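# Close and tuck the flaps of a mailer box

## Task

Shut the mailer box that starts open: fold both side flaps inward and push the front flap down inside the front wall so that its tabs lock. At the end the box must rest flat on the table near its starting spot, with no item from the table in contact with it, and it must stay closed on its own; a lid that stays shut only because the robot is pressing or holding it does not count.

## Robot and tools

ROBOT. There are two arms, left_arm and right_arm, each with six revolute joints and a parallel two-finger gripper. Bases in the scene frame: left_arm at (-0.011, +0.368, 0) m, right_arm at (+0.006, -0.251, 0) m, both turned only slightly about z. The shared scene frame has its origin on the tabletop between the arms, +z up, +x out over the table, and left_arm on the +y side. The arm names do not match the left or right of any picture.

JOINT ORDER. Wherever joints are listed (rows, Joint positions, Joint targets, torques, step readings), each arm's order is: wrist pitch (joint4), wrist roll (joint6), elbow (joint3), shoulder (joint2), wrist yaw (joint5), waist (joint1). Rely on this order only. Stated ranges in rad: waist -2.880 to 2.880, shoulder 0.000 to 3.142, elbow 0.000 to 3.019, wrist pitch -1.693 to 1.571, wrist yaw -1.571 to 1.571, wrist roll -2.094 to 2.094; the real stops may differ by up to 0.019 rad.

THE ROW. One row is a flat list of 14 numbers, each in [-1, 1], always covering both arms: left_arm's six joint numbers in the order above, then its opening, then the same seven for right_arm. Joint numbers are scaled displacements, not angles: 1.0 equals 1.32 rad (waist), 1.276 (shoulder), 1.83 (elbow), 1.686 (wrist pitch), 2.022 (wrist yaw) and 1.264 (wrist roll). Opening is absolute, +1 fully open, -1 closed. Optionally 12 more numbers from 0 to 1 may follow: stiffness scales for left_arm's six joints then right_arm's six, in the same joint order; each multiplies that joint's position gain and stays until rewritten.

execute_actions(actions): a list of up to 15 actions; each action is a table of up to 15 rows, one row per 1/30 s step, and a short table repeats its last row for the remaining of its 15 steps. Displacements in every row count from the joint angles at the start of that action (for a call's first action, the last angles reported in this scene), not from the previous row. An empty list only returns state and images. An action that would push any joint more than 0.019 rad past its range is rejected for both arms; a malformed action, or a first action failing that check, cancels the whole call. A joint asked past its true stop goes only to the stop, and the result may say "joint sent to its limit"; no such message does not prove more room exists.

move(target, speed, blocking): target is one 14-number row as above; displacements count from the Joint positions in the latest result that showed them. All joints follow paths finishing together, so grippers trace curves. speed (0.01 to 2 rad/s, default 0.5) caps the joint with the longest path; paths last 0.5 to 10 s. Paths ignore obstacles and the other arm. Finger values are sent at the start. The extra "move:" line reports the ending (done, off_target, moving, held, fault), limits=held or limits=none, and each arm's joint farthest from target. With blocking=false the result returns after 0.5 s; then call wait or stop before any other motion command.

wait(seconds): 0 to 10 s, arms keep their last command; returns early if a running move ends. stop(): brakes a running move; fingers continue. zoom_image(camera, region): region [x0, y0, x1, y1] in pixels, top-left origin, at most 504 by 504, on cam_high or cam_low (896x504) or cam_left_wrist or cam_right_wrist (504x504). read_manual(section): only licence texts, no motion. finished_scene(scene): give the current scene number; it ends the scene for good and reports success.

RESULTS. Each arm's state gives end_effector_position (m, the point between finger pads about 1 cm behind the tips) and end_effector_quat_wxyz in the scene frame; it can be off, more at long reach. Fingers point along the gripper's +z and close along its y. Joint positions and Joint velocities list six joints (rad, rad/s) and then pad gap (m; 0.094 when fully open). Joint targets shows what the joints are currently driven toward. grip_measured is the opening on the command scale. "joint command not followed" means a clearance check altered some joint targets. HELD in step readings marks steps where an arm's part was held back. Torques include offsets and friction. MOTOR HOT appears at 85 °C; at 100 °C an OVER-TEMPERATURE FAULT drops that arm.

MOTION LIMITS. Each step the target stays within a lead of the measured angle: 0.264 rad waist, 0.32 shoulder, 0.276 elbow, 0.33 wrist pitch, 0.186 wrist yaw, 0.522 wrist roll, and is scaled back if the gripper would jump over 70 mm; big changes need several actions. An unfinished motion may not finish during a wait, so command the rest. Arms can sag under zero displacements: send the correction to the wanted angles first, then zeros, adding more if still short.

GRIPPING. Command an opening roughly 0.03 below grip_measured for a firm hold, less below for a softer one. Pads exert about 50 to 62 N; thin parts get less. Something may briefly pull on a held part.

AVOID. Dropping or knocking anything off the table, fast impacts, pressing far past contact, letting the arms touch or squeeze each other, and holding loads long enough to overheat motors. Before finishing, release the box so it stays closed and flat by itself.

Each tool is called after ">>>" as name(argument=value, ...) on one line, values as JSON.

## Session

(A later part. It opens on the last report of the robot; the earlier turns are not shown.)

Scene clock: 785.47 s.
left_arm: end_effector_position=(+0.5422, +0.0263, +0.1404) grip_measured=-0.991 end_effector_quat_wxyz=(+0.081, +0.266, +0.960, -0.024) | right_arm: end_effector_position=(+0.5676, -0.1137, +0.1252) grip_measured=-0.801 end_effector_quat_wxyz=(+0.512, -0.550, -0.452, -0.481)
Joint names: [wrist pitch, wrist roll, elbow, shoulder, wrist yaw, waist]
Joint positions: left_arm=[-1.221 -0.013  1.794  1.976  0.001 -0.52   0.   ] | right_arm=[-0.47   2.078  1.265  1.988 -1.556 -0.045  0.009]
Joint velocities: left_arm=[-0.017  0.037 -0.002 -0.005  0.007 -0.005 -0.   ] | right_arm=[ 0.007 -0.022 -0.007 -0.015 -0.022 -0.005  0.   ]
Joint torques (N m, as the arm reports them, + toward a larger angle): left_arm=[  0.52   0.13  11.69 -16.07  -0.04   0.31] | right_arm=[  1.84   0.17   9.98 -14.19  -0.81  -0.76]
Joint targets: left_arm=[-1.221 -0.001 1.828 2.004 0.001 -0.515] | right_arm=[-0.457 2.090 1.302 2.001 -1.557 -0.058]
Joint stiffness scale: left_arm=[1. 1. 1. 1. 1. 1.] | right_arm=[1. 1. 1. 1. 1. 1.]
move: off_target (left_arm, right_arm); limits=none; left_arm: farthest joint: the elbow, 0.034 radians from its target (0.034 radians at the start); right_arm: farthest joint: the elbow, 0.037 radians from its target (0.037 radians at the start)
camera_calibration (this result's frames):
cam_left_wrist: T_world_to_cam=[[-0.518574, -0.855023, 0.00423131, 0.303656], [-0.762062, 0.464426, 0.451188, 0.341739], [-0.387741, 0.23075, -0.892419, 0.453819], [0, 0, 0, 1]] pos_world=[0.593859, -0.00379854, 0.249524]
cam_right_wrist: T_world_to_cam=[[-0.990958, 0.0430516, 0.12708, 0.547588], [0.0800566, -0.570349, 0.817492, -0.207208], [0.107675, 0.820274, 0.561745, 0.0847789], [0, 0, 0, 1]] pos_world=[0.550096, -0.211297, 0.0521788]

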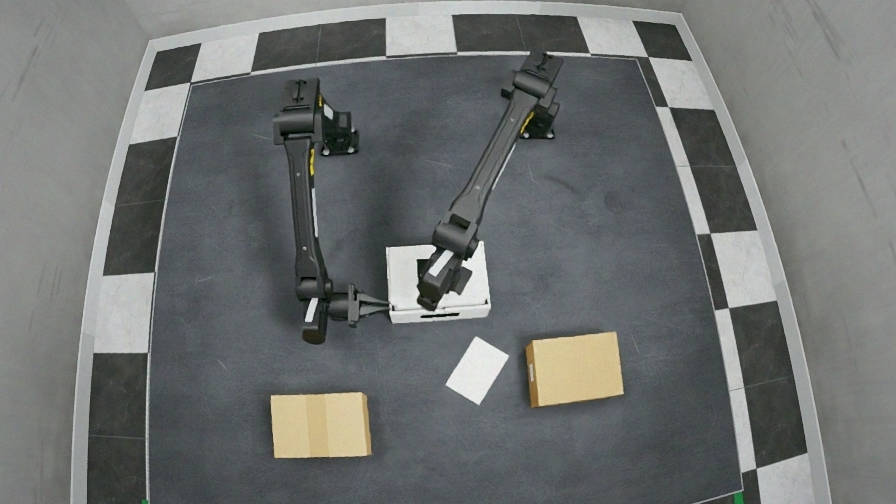

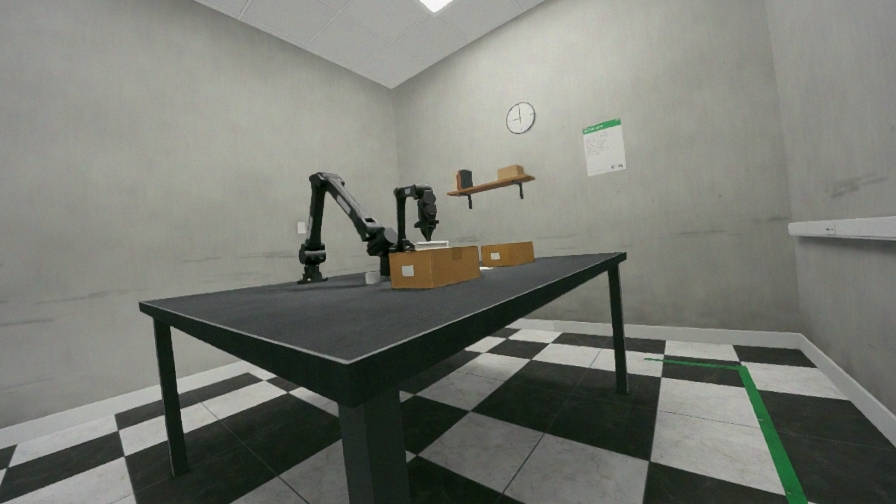

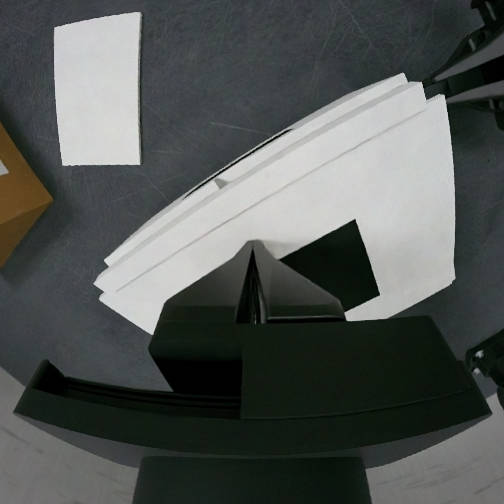

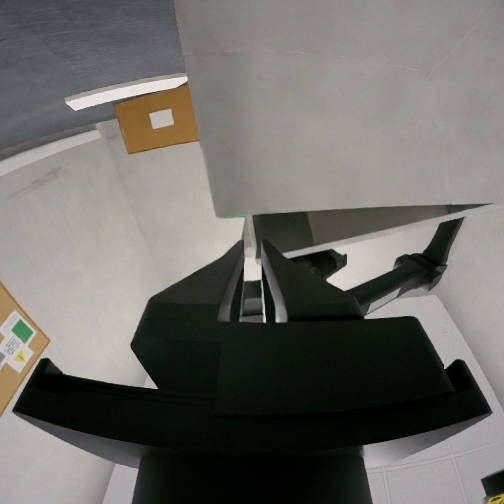

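>>> move(target=[0,0.006,0.027,0.022,0,0.004,-1,0.007,-0.6,0.06,-0.02,0,-0.03,-1], speed=0.8)

>>> move(target=[0.02,0.006,0.027,0.085,0,0.004,-1,0.007,0,0.06,-0.03,0,-0.02,-1], speed=0.06)

Scene clock: 800.20 s.
left_arm: end_effector_position=(+0.5422, +0.0263, +0.1404) grip_measured=-0.991 end_effector_quat_wxyz=(+0.081, +0.266, +0.960, -0.024) | right_arm: end_effector_position=(+0.5830, -0.1279, +0.1449) grip_measured=-0.996 end_effector_quat_wxyz=(-0.125, +0.189, +0.686, +0.691)
Joint names: [wrist pitch, wrist roll, elbow, shoulder, wrist yaw, waist]
Joint positions: left_arm=[-1.221 -0.013  1.794  1.976  0.001 -0.52   0.   ] | right_arm=[-0.47   0.877  1.304  1.975 -1.556 -0.069  0.   ]
Joint velocities: left_arm=[ 0.002 -0.037 -0.002 -0.015  0.007  0.005  0.   ] | right_arm=[ 0.002  0.022  0.012 -0.015  0.066  0.005  0.001]
Joint torques (N m, as the arm reports them, + toward a larger angle): left_arm=[  0.54   0.13  11.69 -16.01  -0.04   0.29] | right_arm=[  1.91  -0.28  10.44 -17.88  -0.75  -1.4 ]
Joint targets: left_arm=[-1.221 -0.001 1.828 2.005 0.001 -0.515] | right_arm=[-0.457 0.865 1.341 1.962 -1.556 -0.083]
Joint stiffness scale: left_arm=[1. 1. 1. 1. 1. 1.] | right_arm=[1. 1. 1. 1. 1. 1.]
move: off_target (left_arm, right_arm); limits=none; left_arm: farthest joint: the elbow, 0.034 radians from its target (0.034 radians at the start); right_arm: farthest joint: the elbow, 0.037 radians from its target (0.077 radians at the start)
camera_calibration (this result's frames):
cam_left_wrist: T_world_to_cam=[[-0.518574, -0.855023, 0.00423131, 0.303656], [-0.762062, 0.464426, 0.451188, 0.341739], [-0.387741, 0.23075, -0.892419, 0.453819], [0, 0, 0, 1]] pos_world=[0.593859, -0.00379854, 0.249524]
cam_right_wrist: T_world_to_cam=[[-0.43096, 0.00268738, -0.902367, 0.378558], [-0.781183, -0.501671, 0.37159, 0.342871], [-0.451693, 0.865054, 0.2183, 0.465245], [0, 0, 0, 1]] pos_world=[0.641136, -0.231471, 0.112628]

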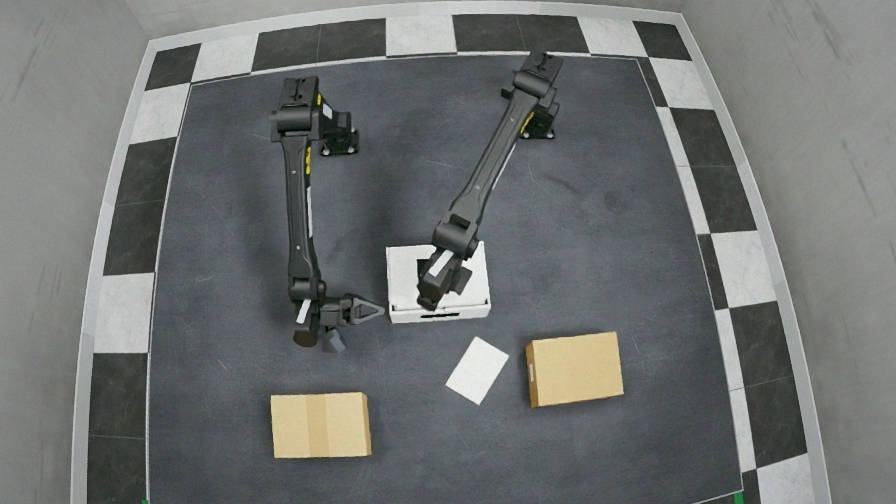

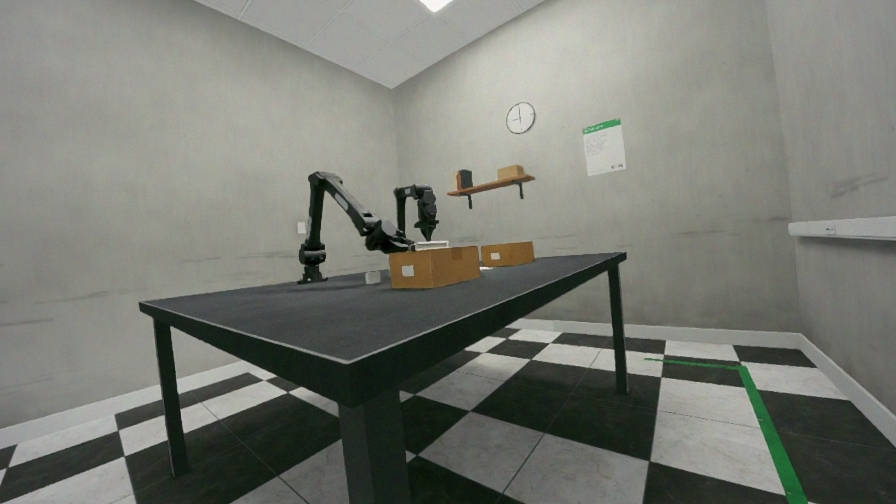

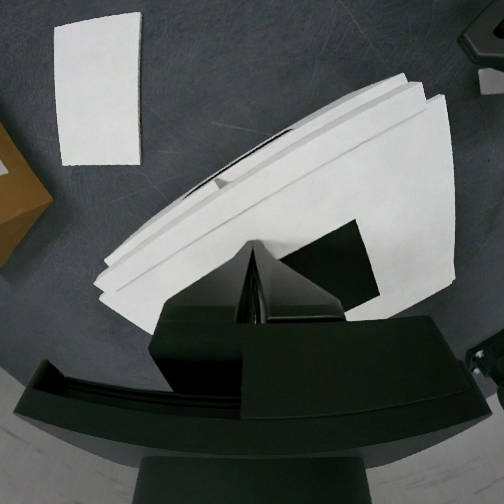

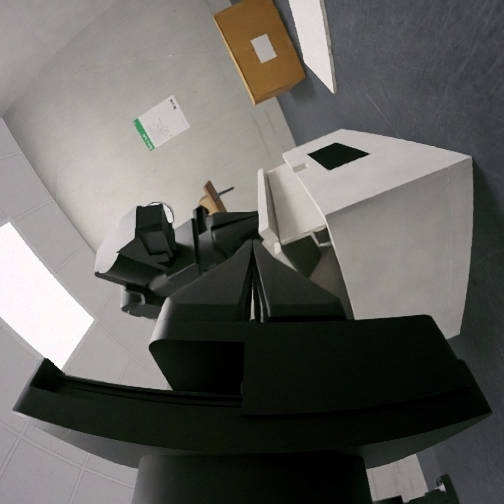

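Scene clock: 802.40 s.
left_arm: end_effector_position=(+0.5459, +0.0241, +0.1123) grip_measured=-0.991 end_effector_quat_wxyz=(+0.066, +0.266, +0.962, -0.020) | right_arm: end_effector_position=(+0.5947, -0.1348, +0.1728) grip_measured=-0.996 end_effector_quat_wxyz=(-0.098, +0.170, +0.691, +0.696)
Joint names: [wrist pitch, wrist roll, elbow, shoulder, wrist yaw, waist]
Joint positions: left_arm=[-1.208 -0.013  1.798  2.024  0.001 -0.52   0.   ] | right_arm=[-0.47   0.877  1.343  1.948 -1.556 -0.079  0.   ]
Joint velocities: left_arm=[-0.007 -0.007  0.002 -0.024  0.051 -0.005 -0.   ] | right_arm=[ 0.012 -0.051  0.012 -0.024 -0.081  0.005 -0.001]
Joint torques (N m, as the arm reports them, + toward a larger angle): left_arm=[  1.5    0.13  11.2  -13.75  -0.04   0.27] | right_arm=[  2.08  -0.13  11.04 -17.72  -0.73  -1.66]
Joint targets: left_arm=[-1.184 -0.001 1.828 2.088 0.001 -0.515] | right_arm=[-0.457 0.877 1.381 1.935 -1.556 -0.094]
Joint stiffness scale: left_arm=[1. 1. 1. 1. 1. 1.] | right_arm=[1. 1. 1. 1. 1. 1.]
move: off_target (left_arm, right_arm); limits=none; left_arm: farthest joint: the shoulder, 0.065 radians from its target (0.113 radians at the start); right_arm: farthest joint: the elbow, 0.038 radians from its target (0.076 radians at the start)
camera_calibration (this result's frames):
cam_left_wrist: T_world_to_cam=[[-0.518465, -0.855089, 0.00400461, 0.303711], [-0.749834, 0.456887, 0.478543, 0.348687], [-0.411027, 0.245105, -0.878055, 0.441431], [0, 0, 0, 1]] pos_world=[0.600361, -0.00780732, 0.219522]
cam_right_wrist: T_world_to_cam=[[-0.37144, 0.0014975, -0.928456, 0.377692], [-0.808864, -0.491464, 0.322803, 0.364473], [-0.455819, 0.870897, 0.18376, 0.479675], [0, 0, 0, 1]] pos_world=[0.653744, -0.239188, 0.144872]

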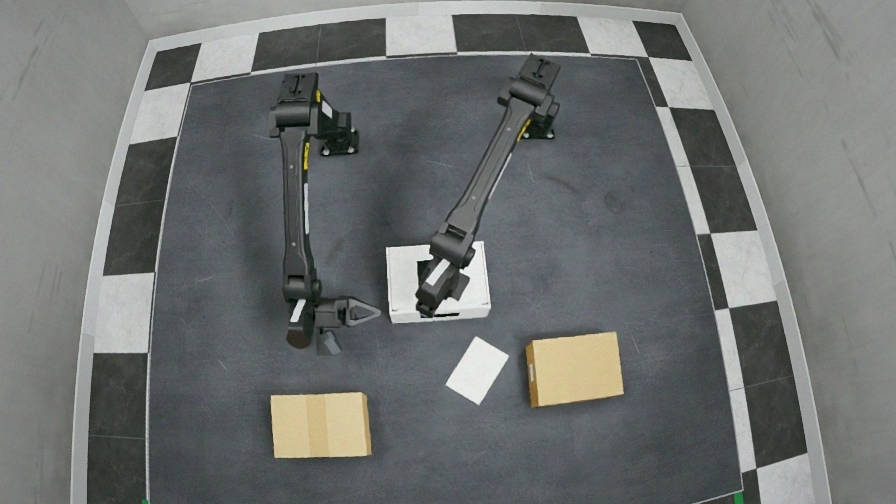

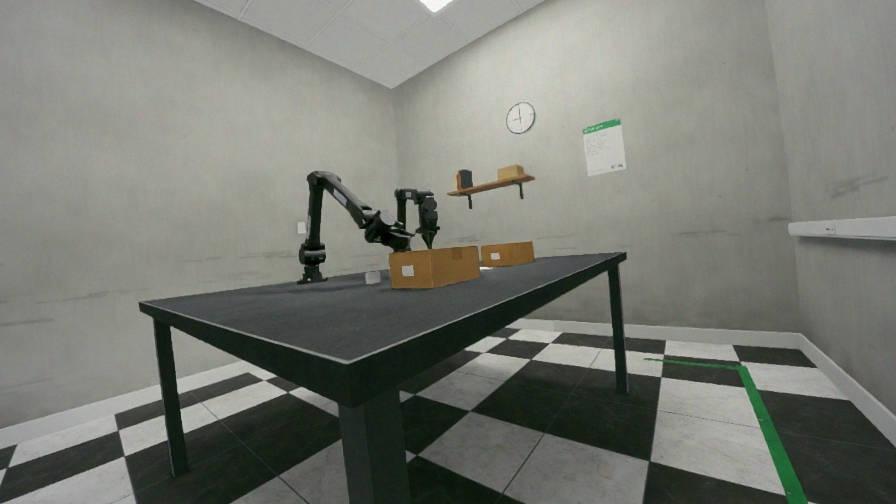

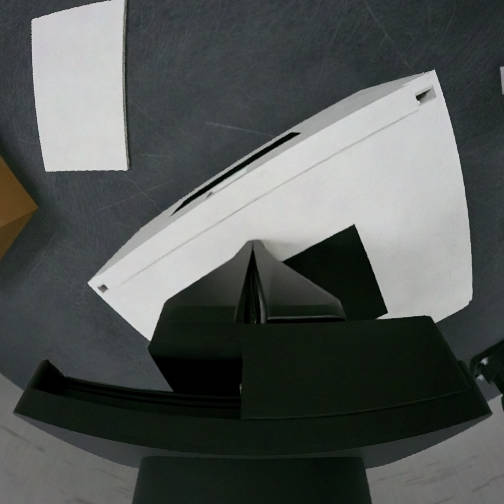

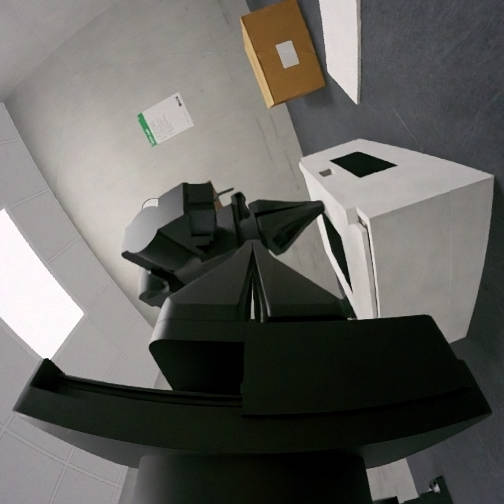

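Nearly closed; press a bit more.

>>> move(target=[0.012,0.006,0.01,0.085,0,0.004,-1,0.007,0,0.028,-0.008,0,0,-1], speed=0.08)

>>> zoom_image(camera="cam_right_wrist", region=[260, 120, 500, 340])

Scene clock: 816.20 s.
left_arm: end_effector_position=(+0.5478, +0.0229, +0.1106) grip_measured=-0.991 end_effector_quat_wxyz=(+0.066, +0.266, +0.962, -0.019) | right_arm: end_effector_position=(+0.5947, -0.1348, +0.1728) grip_measured=-0.996 end_effector_quat_wxyz=(-0.098, +0.170, +0.691, +0.696)
Joint names: [wrist pitch, wrist roll, elbow, shoulder, wrist yaw, waist]
Joint positions: left_arm=[-1.208 -0.013  1.806  2.031  0.001 -0.52   0.   ] | right_arm=[-0.47   0.877  1.343  1.948 -1.556 -0.079  0.   ]
Joint velocities: left_arm=[ 0.002  0.007 -0.002 -0.024  0.081 -0.015  0.001] | right_arm=[-0.002 -0.007 -0.002  0.005  0.022 -0.005  0.   ]
Joint torques (N m, as the arm reports them, + toward a larger angle): left_arm=[  1.49   0.13   9.11 -10.57  -0.04   0.23] | right_arm=[  1.96  -0.11  10.77 -16.73  -0.76  -0.55]
Joint targets: left_arm=[-1.186 -0.001 1.811 2.136 0.001 -0.515] | right_arm=[-0.457 0.877 1.378 1.937 -1.556 -0.079]
Joint stiffness scale: left_arm=[1. 1. 1. 1. 1. 1.] | right_arm=[1. 1. 1. 1. 1. 1.]
move: off_target (left_arm, right_arm); limits=none; left_arm: farthest joint: the shoulder, 0.105 radians from its target (0.113 radians at the start); right_arm: farthest joint: the elbow, 0.036 radians from its target (0.036 radians at the start)
camera_calibration (this result's frames):
cam_left_wrist: T_world_to_cam=[[-0.518464, -0.85509, 0.00400179, 0.303701], [-0.749678, 0.456791, 0.478878, 0.351401], [-0.411312, 0.245281, -0.877872, 0.441111], [0, 0, 0, 1]] pos_world=[0.60233, -0.00902081, 0.217745]
cam_right_wrist: T_world_to_cam=[[-0.37144, 0.0014975, -0.928456, 0.377692], [-0.808864, -0.491464, 0.322803, 0.364473], [-0.455819, 0.870897, 0.18376, 0.479675], [0, 0, 0, 1]] pos_world=[0.653744, -0.239188, 0.144872]

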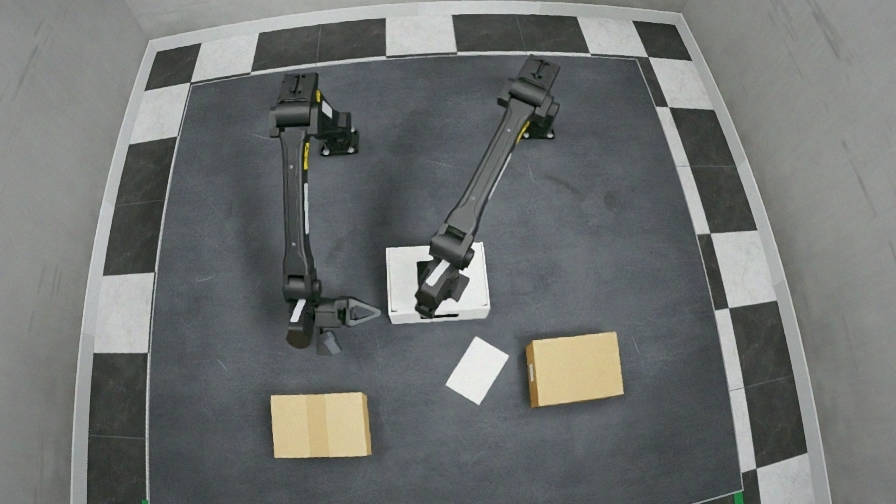

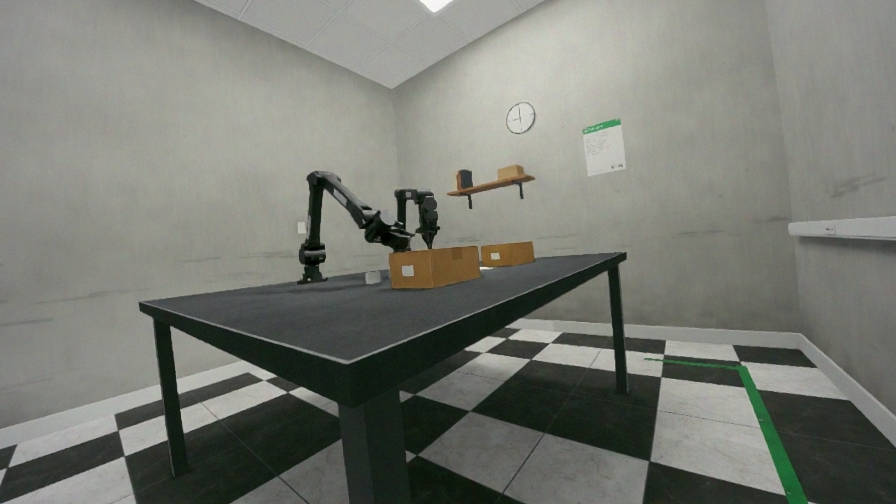

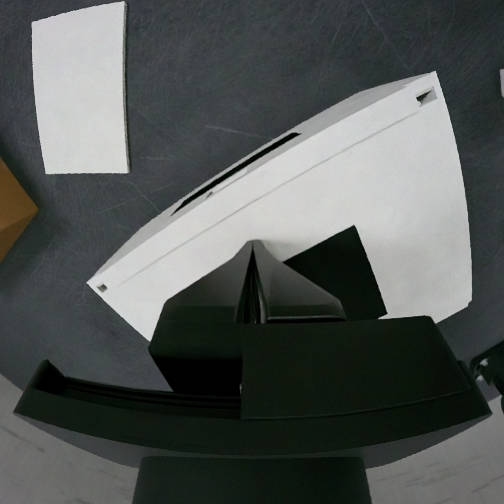

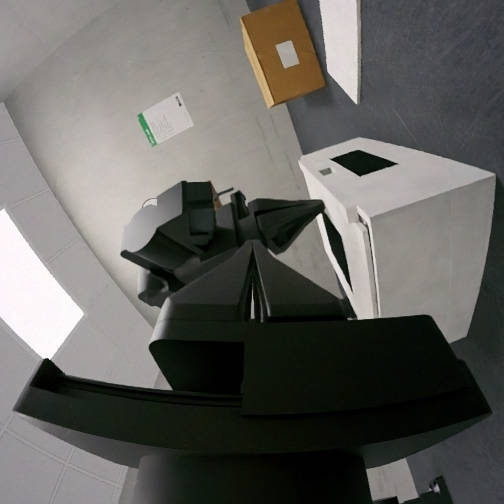

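Region (260, 120, 500, 340) of cam_right_wrist's 504x504 image, scaled by 2.100, with more detail than that image has; it fills the top 462 rows of this view, and the rest is white.

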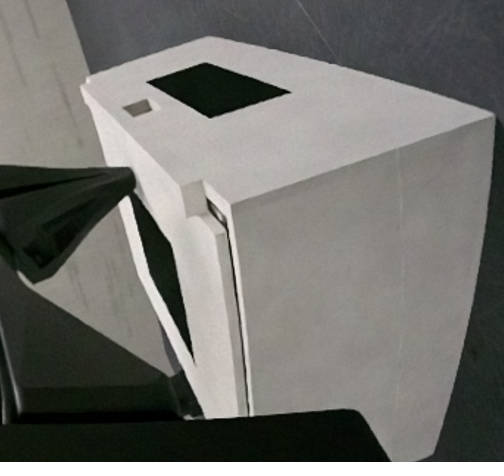

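>>> move(target=[0,0.006,0.03,-0.075,0,0.004,0.3,0.007,0,0.028,-0.008,0,-0.03,-1], speed=0.12)

>>> zoom_image(camera="cam_right_wrist", region=[260, 120, 500, 340])

Scene clock: 838.33 s.
left_arm: end_effector_position=(+0.5479, +0.0234, +0.1547) grip_measured=+0.298 end_effector_quat_wxyz=(+0.099, +0.265, +0.959, -0.029) | right_arm: end_effector_position=(+0.5975, -0.1497, +0.1728) grip_measured=-0.996 end_effector_quat_wxyz=(-0.089, +0.179, +0.689, +0.697)
Joint names: [wrist pitch, wrist roll, elbow, shoulder, wrist yaw, waist]
Joint positions: left_arm=[-1.208 -0.013  1.806  1.962  0.001 -0.519  0.061] | right_arm=[-0.47   0.877  1.343  1.948 -1.556 -0.104  0.   ]
Joint velocities: left_arm=[-0.007  0.007 -0.002 -0.005  0.022 -0.024 -0.001] | right_arm=[-0.012  0.037 -0.017 -0.015 -0.037 -0.005 -0.   ]
Joint torques (N m, as the arm reports them, + toward a larger angle): left_arm=[  0.57   0.13  12.22 -20.52  -0.04   0.27] | right_arm=[  1.9   -0.08  10.85 -16.57  -0.69  -1.98]
Joint targets: left_arm=[-1.208 -0.001 1.844 1.932 0.001 -0.515] | right_arm=[-0.457 0.877 1.378 1.937 -1.556 -0.117]
Joint stiffness scale: left_arm=[1. 1. 1. 1. 1. 1.] | right_arm=[1. 1. 1. 1. 1. 1.]
move: off_target (left_arm, right_arm); limits=none; left_arm: farthest joint: the elbow, 0.038 radians from its target (0.038 radians at the start); right_arm: farthest joint: the elbow, 0.036 radians from its target (0.036 radians at the start)
camera_calibration (this result's frames):
cam_left_wrist: T_world_to_cam=[[-0.518063, -0.855331, 0.00450559, 0.303735], [-0.776518, 0.472523, 0.416824, 0.354096], [-0.358652, 0.212443, -0.908976, 0.456481], [0, 0, 0, 1]] pos_world=[0.596033, -0.00450077, 0.265966]
cam_right_wrist: T_world_to_cam=[[-0.371284, 0.0108479, -0.928456, 0.380041], [-0.82098, -0.470945, 0.322803, 0.369706], [-0.43375, 0.882096, 0.18376, 0.48235], [0, 0, 0, 1]] pos_world=[0.653844, -0.255491, 0.144872]

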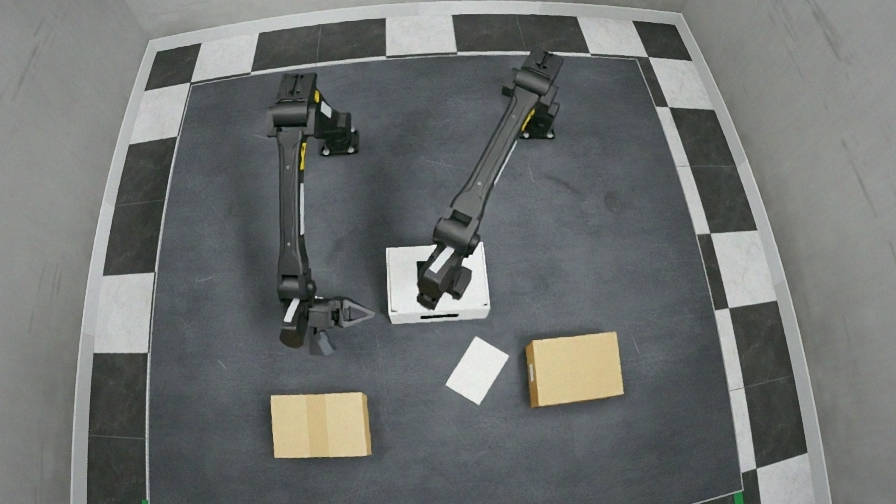

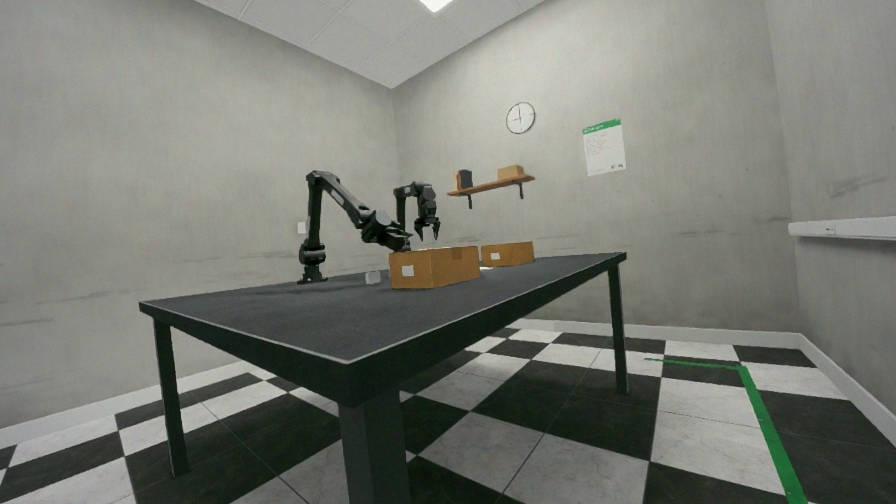

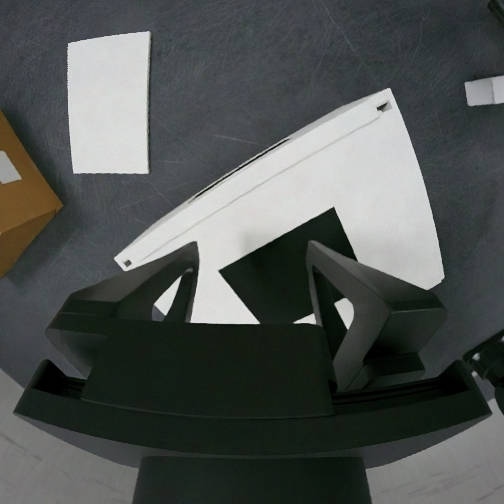

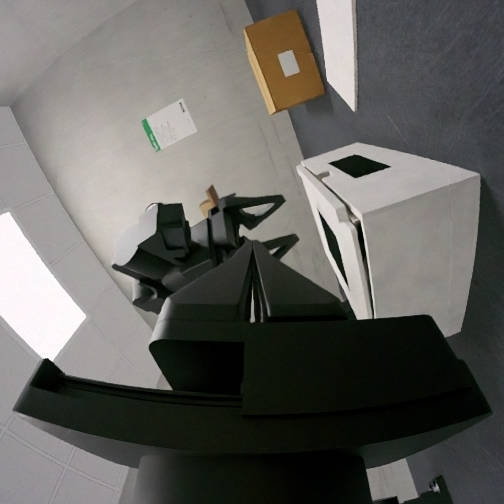

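Region (260, 120, 500, 340) of cam_right_wrist's 504x504 image, scaled by 2.100, with more detail than that image has; it fills the top 462 rows of this view, and the rest is white.

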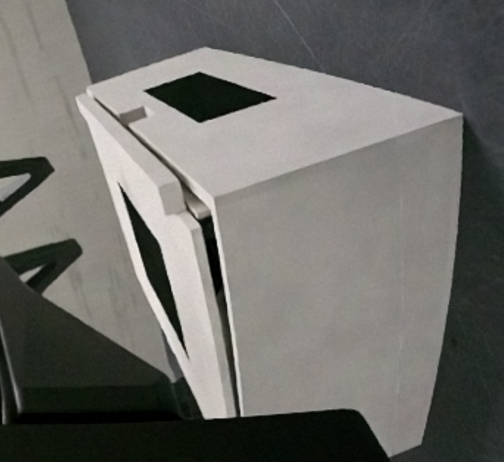

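>>> execute_actions(actions=[])

Scene clock: 871.30 s.
left_arm: end_effector_position=(+0.5479, +0.0234, +0.1547) grip_measured=+0.298 end_effector_quat_wxyz=(+0.099, +0.265, +0.959, -0.029) | right_arm: end_effector_position=(+0.5975, -0.1497, +0.1728) grip_measured=-0.996 end_effector_quat_wxyz=(-0.089, +0.179, +0.689, +0.697)
Joint names: [wrist pitch, wrist roll, elbow, shoulder, wrist yaw, waist]
Joint positions: left_arm=[-1.208 -0.013  1.806  1.962  0.001 -0.519  0.061] | right_arm=[-0.47   0.877  1.343  1.948 -1.556 -0.104  0.   ]
Joint velocities: left_arm=[ 0.007 -0.037  0.007  0.005  0.037 -0.034  0.   ] | right_arm=[-0.002  0.007 -0.007  0.015 -0.037  0.005  0.   ]
Joint torques (N m, as the arm reports them, + toward a larger angle): left_arm=[  0.58   0.14  12.11 -20.58  -0.05   0.29] | right_arm=[  1.96  -0.09  10.67 -16.53  -0.72  -1.26]
Joint targets: left_arm=[-1.208 -0.001 1.844 1.932 0.001 -0.515] | right_arm=[-0.457 0.877 1.378 1.937 -1.556 -0.117]
Joint stiffness scale: left_arm=[1. 1. 1. 1. 1. 1.] | right_arm=[1. 1. 1. 1. 1. 1.]
camera_calibration (this result's frames):
cam_left_wrist: T_world_to_cam=[[-0.518063, -0.855331, 0.00450559, 0.303735], [-0.776518, 0.472523, 0.416824, 0.354096], [-0.358652, 0.212443, -0.908976, 0.456481], [0, 0, 0, 1]] pos_world=[0.596033, -0.00450077, 0.265966]
cam_right_wrist: T_world_to_cam=[[-0.371284, 0.0108479, -0.928456, 0.380041], [-0.82098, -0.470945, 0.322803, 0.369706], [-0.43375, 0.882096, 0.18376, 0.48235], [0, 0, 0, 1]] pos_world=[0.653844, -0.255491, 0.144872]

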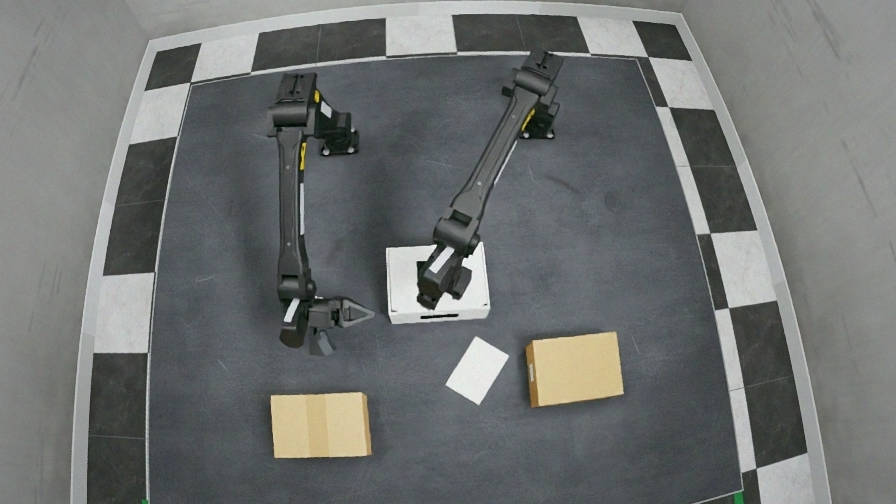

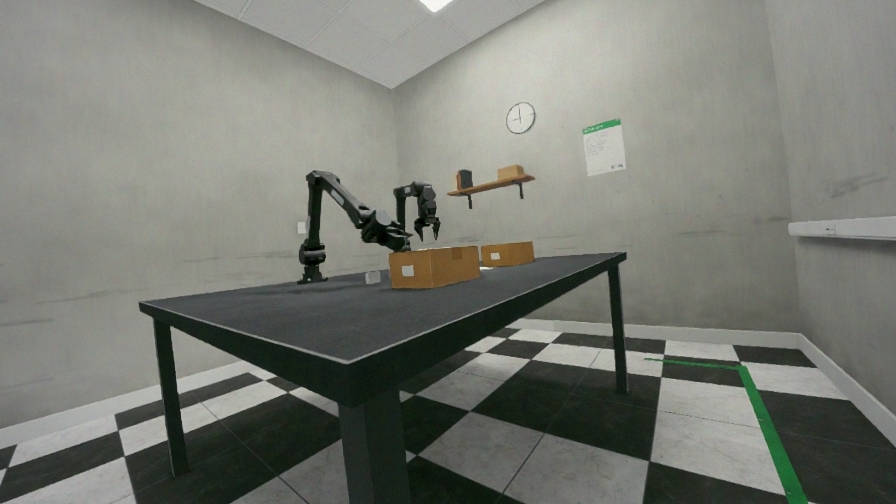

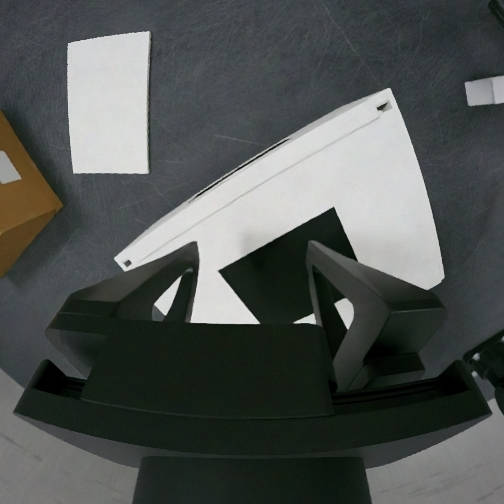

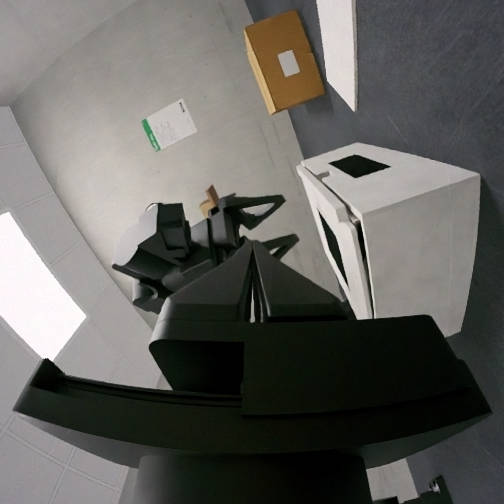

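>>> move(target=[0,-0.22,0.067,0.0,0,0.02,0.9, 0.007,0,0.027,-0.008,0,-0.01,-1])

>>> move(target=[0,0,0.03,0.12,0,0.005,0.9, 0.007,0,0.027,-0.008,0,-0.01,-1], speed=0.1)

Scene clock: 890.23 s.
left_arm: end_effector_position=(+0.5638, +0.0289, +0.1705) grip_measured=+0.898 end_effector_quat_wxyz=(+0.107, +0.045, +0.992, -0.057) | right_arm: end_effector_position=(+0.5975, -0.1497, +0.1728) grip_measured=-0.996 end_effector_quat_wxyz=(-0.089, +0.179, +0.689, +0.697)
Joint names: [wrist pitch, wrist roll, elbow, shoulder, wrist yaw, waist]
Joint positions: left_arm=[-1.208 -0.442  1.842  1.962  0.001 -0.5    0.089] | right_arm=[-0.47   0.877  1.343  1.948 -1.556 -0.104  0.   ]
Joint velocities: left_arm=[-0.017 -0.022 -0.017  0.005 -0.037 -0.005  0.   ] | right_arm=[-0.012 -0.007  0.017 -0.005 -0.022 -0.005  0.001]
Joint torques (N m, as the arm reports them, + toward a larger angle): left_arm=[  0.63  -0.11  13.04 -18.39  -0.09   0.21] | right_arm=[  1.96  -0.12  10.7  -17.08  -0.69  -1.44]
Joint targets: left_arm=[-1.208 -0.458 1.891 1.962 0.001 -0.494] | right_arm=[-0.457 0.877 1.377 1.937 -1.556 -0.117]
Joint stiffness scale: left_arm=[1. 1. 1. 1. 1. 1.] | right_arm=[1. 1. 1. 1. 1. 1.]
move: off_target (left_arm, right_arm); limits=none; left_arm: farthest joint: the elbow, 0.049 radians from its target (0.086 radians at the start); right_arm: farthest joint: the elbow, 0.035 radians from its target (0.035 radians at the start)
camera_calibration (this result's frames):
cam_left_wrist: T_world_to_cam=[[-0.106026, -0.988821, 0.104844, 0.071029], [-0.905112, 0.139631, 0.401592, 0.441877], [-0.411742, -0.0523166, -0.909797, 0.513117], [0, 0, 0, 1]] pos_world=[0.618751, 0.0353799, 0.281931]
cam_right_wrist: T_world_to_cam=[[-0.371284, 0.0108479, -0.928456, 0.380041], [-0.82098, -0.470945, 0.322803, 0.369706], [-0.43375, 0.882096, 0.18376, 0.48235], [0, 0, 0, 1]] pos_world=[0.653844, -0.255491, 0.144872]

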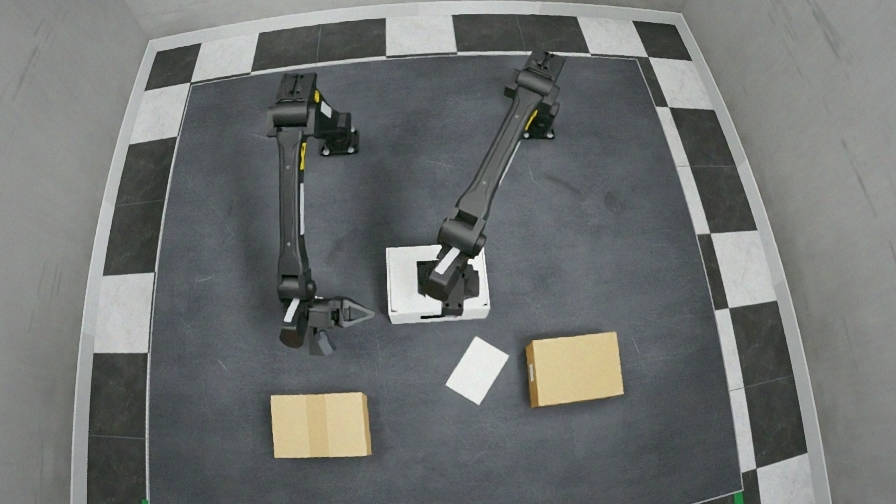

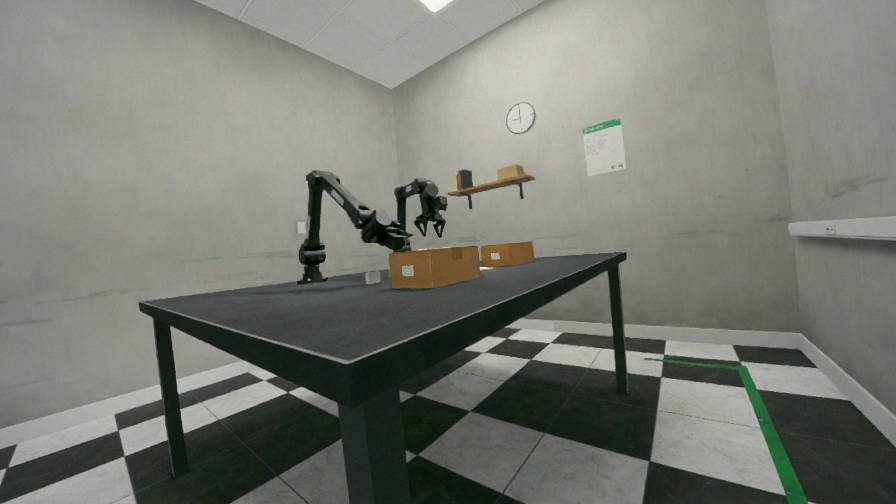

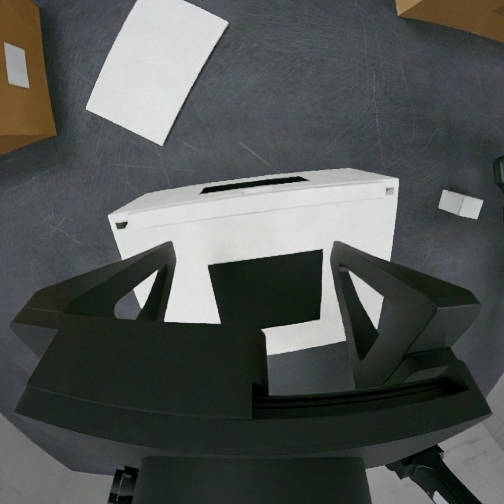

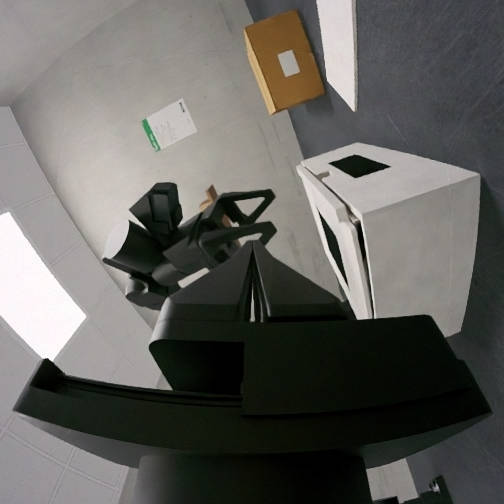

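Scene clock: 892.17 s.
left_arm: end_effector_position=(+0.5655, +0.0280, +0.1171) grip_measured=+0.898 end_effector_quat_wxyz=(+0.068, +0.045, +0.996, -0.036) | right_arm: end_effector_position=(+0.5975, -0.1497, +0.1728) grip_measured=-0.996 end_effector_quat_wxyz=(-0.089, +0.179, +0.689, +0.697)
Joint names: [wrist pitch, wrist roll, elbow, shoulder, wrist yaw, waist]
Joint positions: left_arm=[-1.218 -0.442  1.853  2.051 -0.    -0.5    0.089] | right_arm=[-0.47   0.877  1.343  1.948 -1.556 -0.104  0.   ]
Joint velocities: left_arm=[-0.002  0.037 -0.002 -0.015 -0.037  0.005 -0.001] | right_arm=[-0.002 -0.007 -0.002 -0.005  0.037  0.005  0.   ]
Joint torques (N m, as the arm reports them, + toward a larger angle): left_arm=[  0.95   0.02  11.05 -13.7   -0.04   0.33] | right_arm=[  1.93  -0.17  10.52 -17.16  -0.76  -1.64]
Joint targets: left_arm=[-1.208 -0.442 1.881 2.120 0.001 -0.494] | right_arm=[-0.457 0.877 1.377 1.937 -1.556 -0.117]
Joint stiffness scale: left_arm=[1. 1. 1. 1. 1. 1.] | right_arm=[1. 1. 1. 1. 1. 1.]
move: off_target (left_arm, right_arm); limits=none; left_arm: farthest joint: the shoulder, 0.070 radians from its target (0.159 radians at the start); right_arm: farthest joint: the elbow, 0.035 radians from its target (0.035 radians at the start)
camera_calibration (this result's frames):
cam_left_wrist: T_world_to_cam=[[-0.099334, -0.992764, 0.0674741, 0.0766672], [-0.871853, 0.119517, 0.474961, 0.438182], [-0.479589, -0.0116476, -0.877416, 0.498587], [0, 0, 0, 1]] pos_world=[0.628763, 0.0295496, 0.224175]
cam_right_wrist: T_world_to_cam=[[-0.371284, 0.0108479, -0.928456, 0.380041], [-0.82098, -0.470945, 0.322803, 0.369706], [-0.43375, 0.882096, 0.18376, 0.48235], [0, 0, 0, 1]] pos_world=[0.653844, -0.255491, 0.144872]

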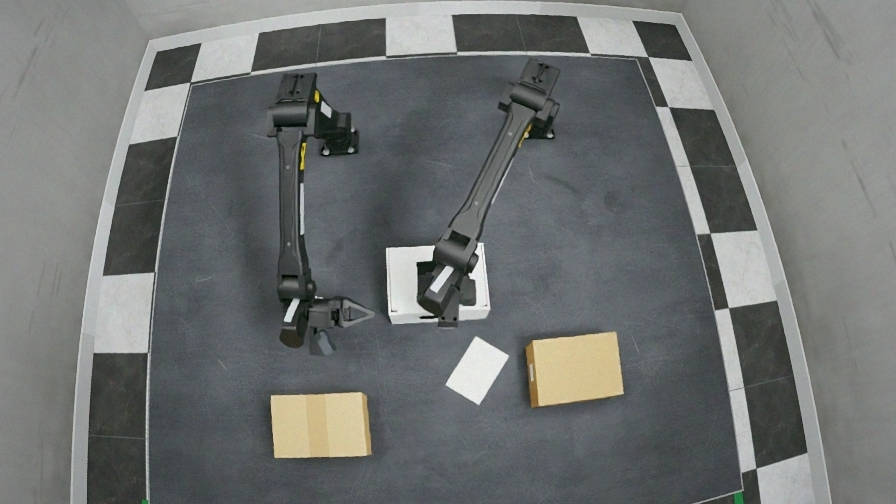

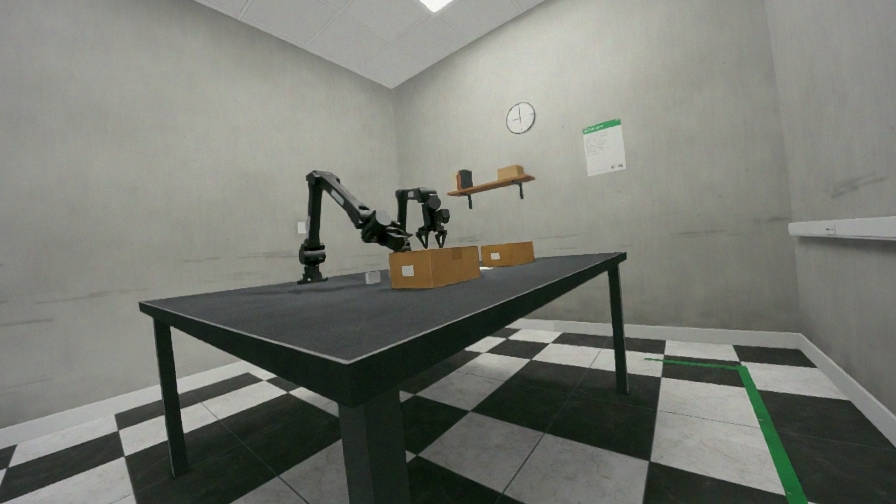

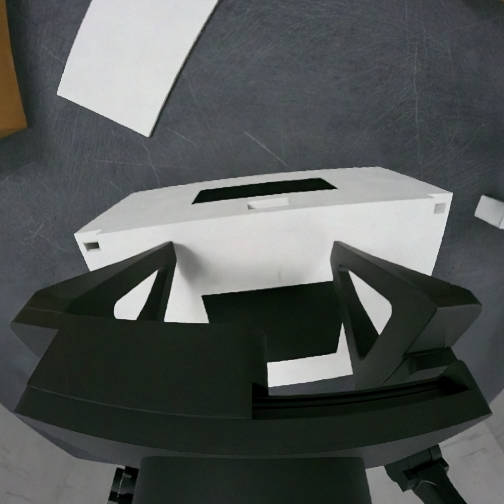

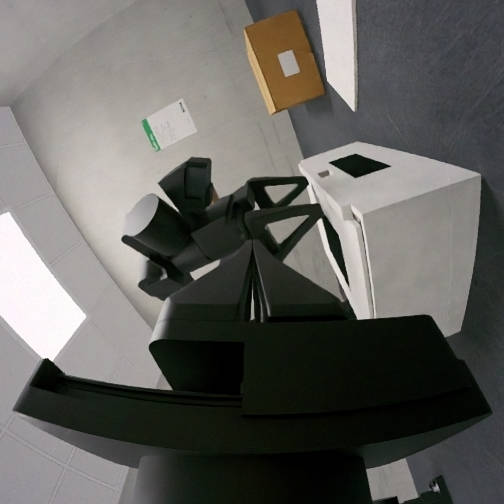

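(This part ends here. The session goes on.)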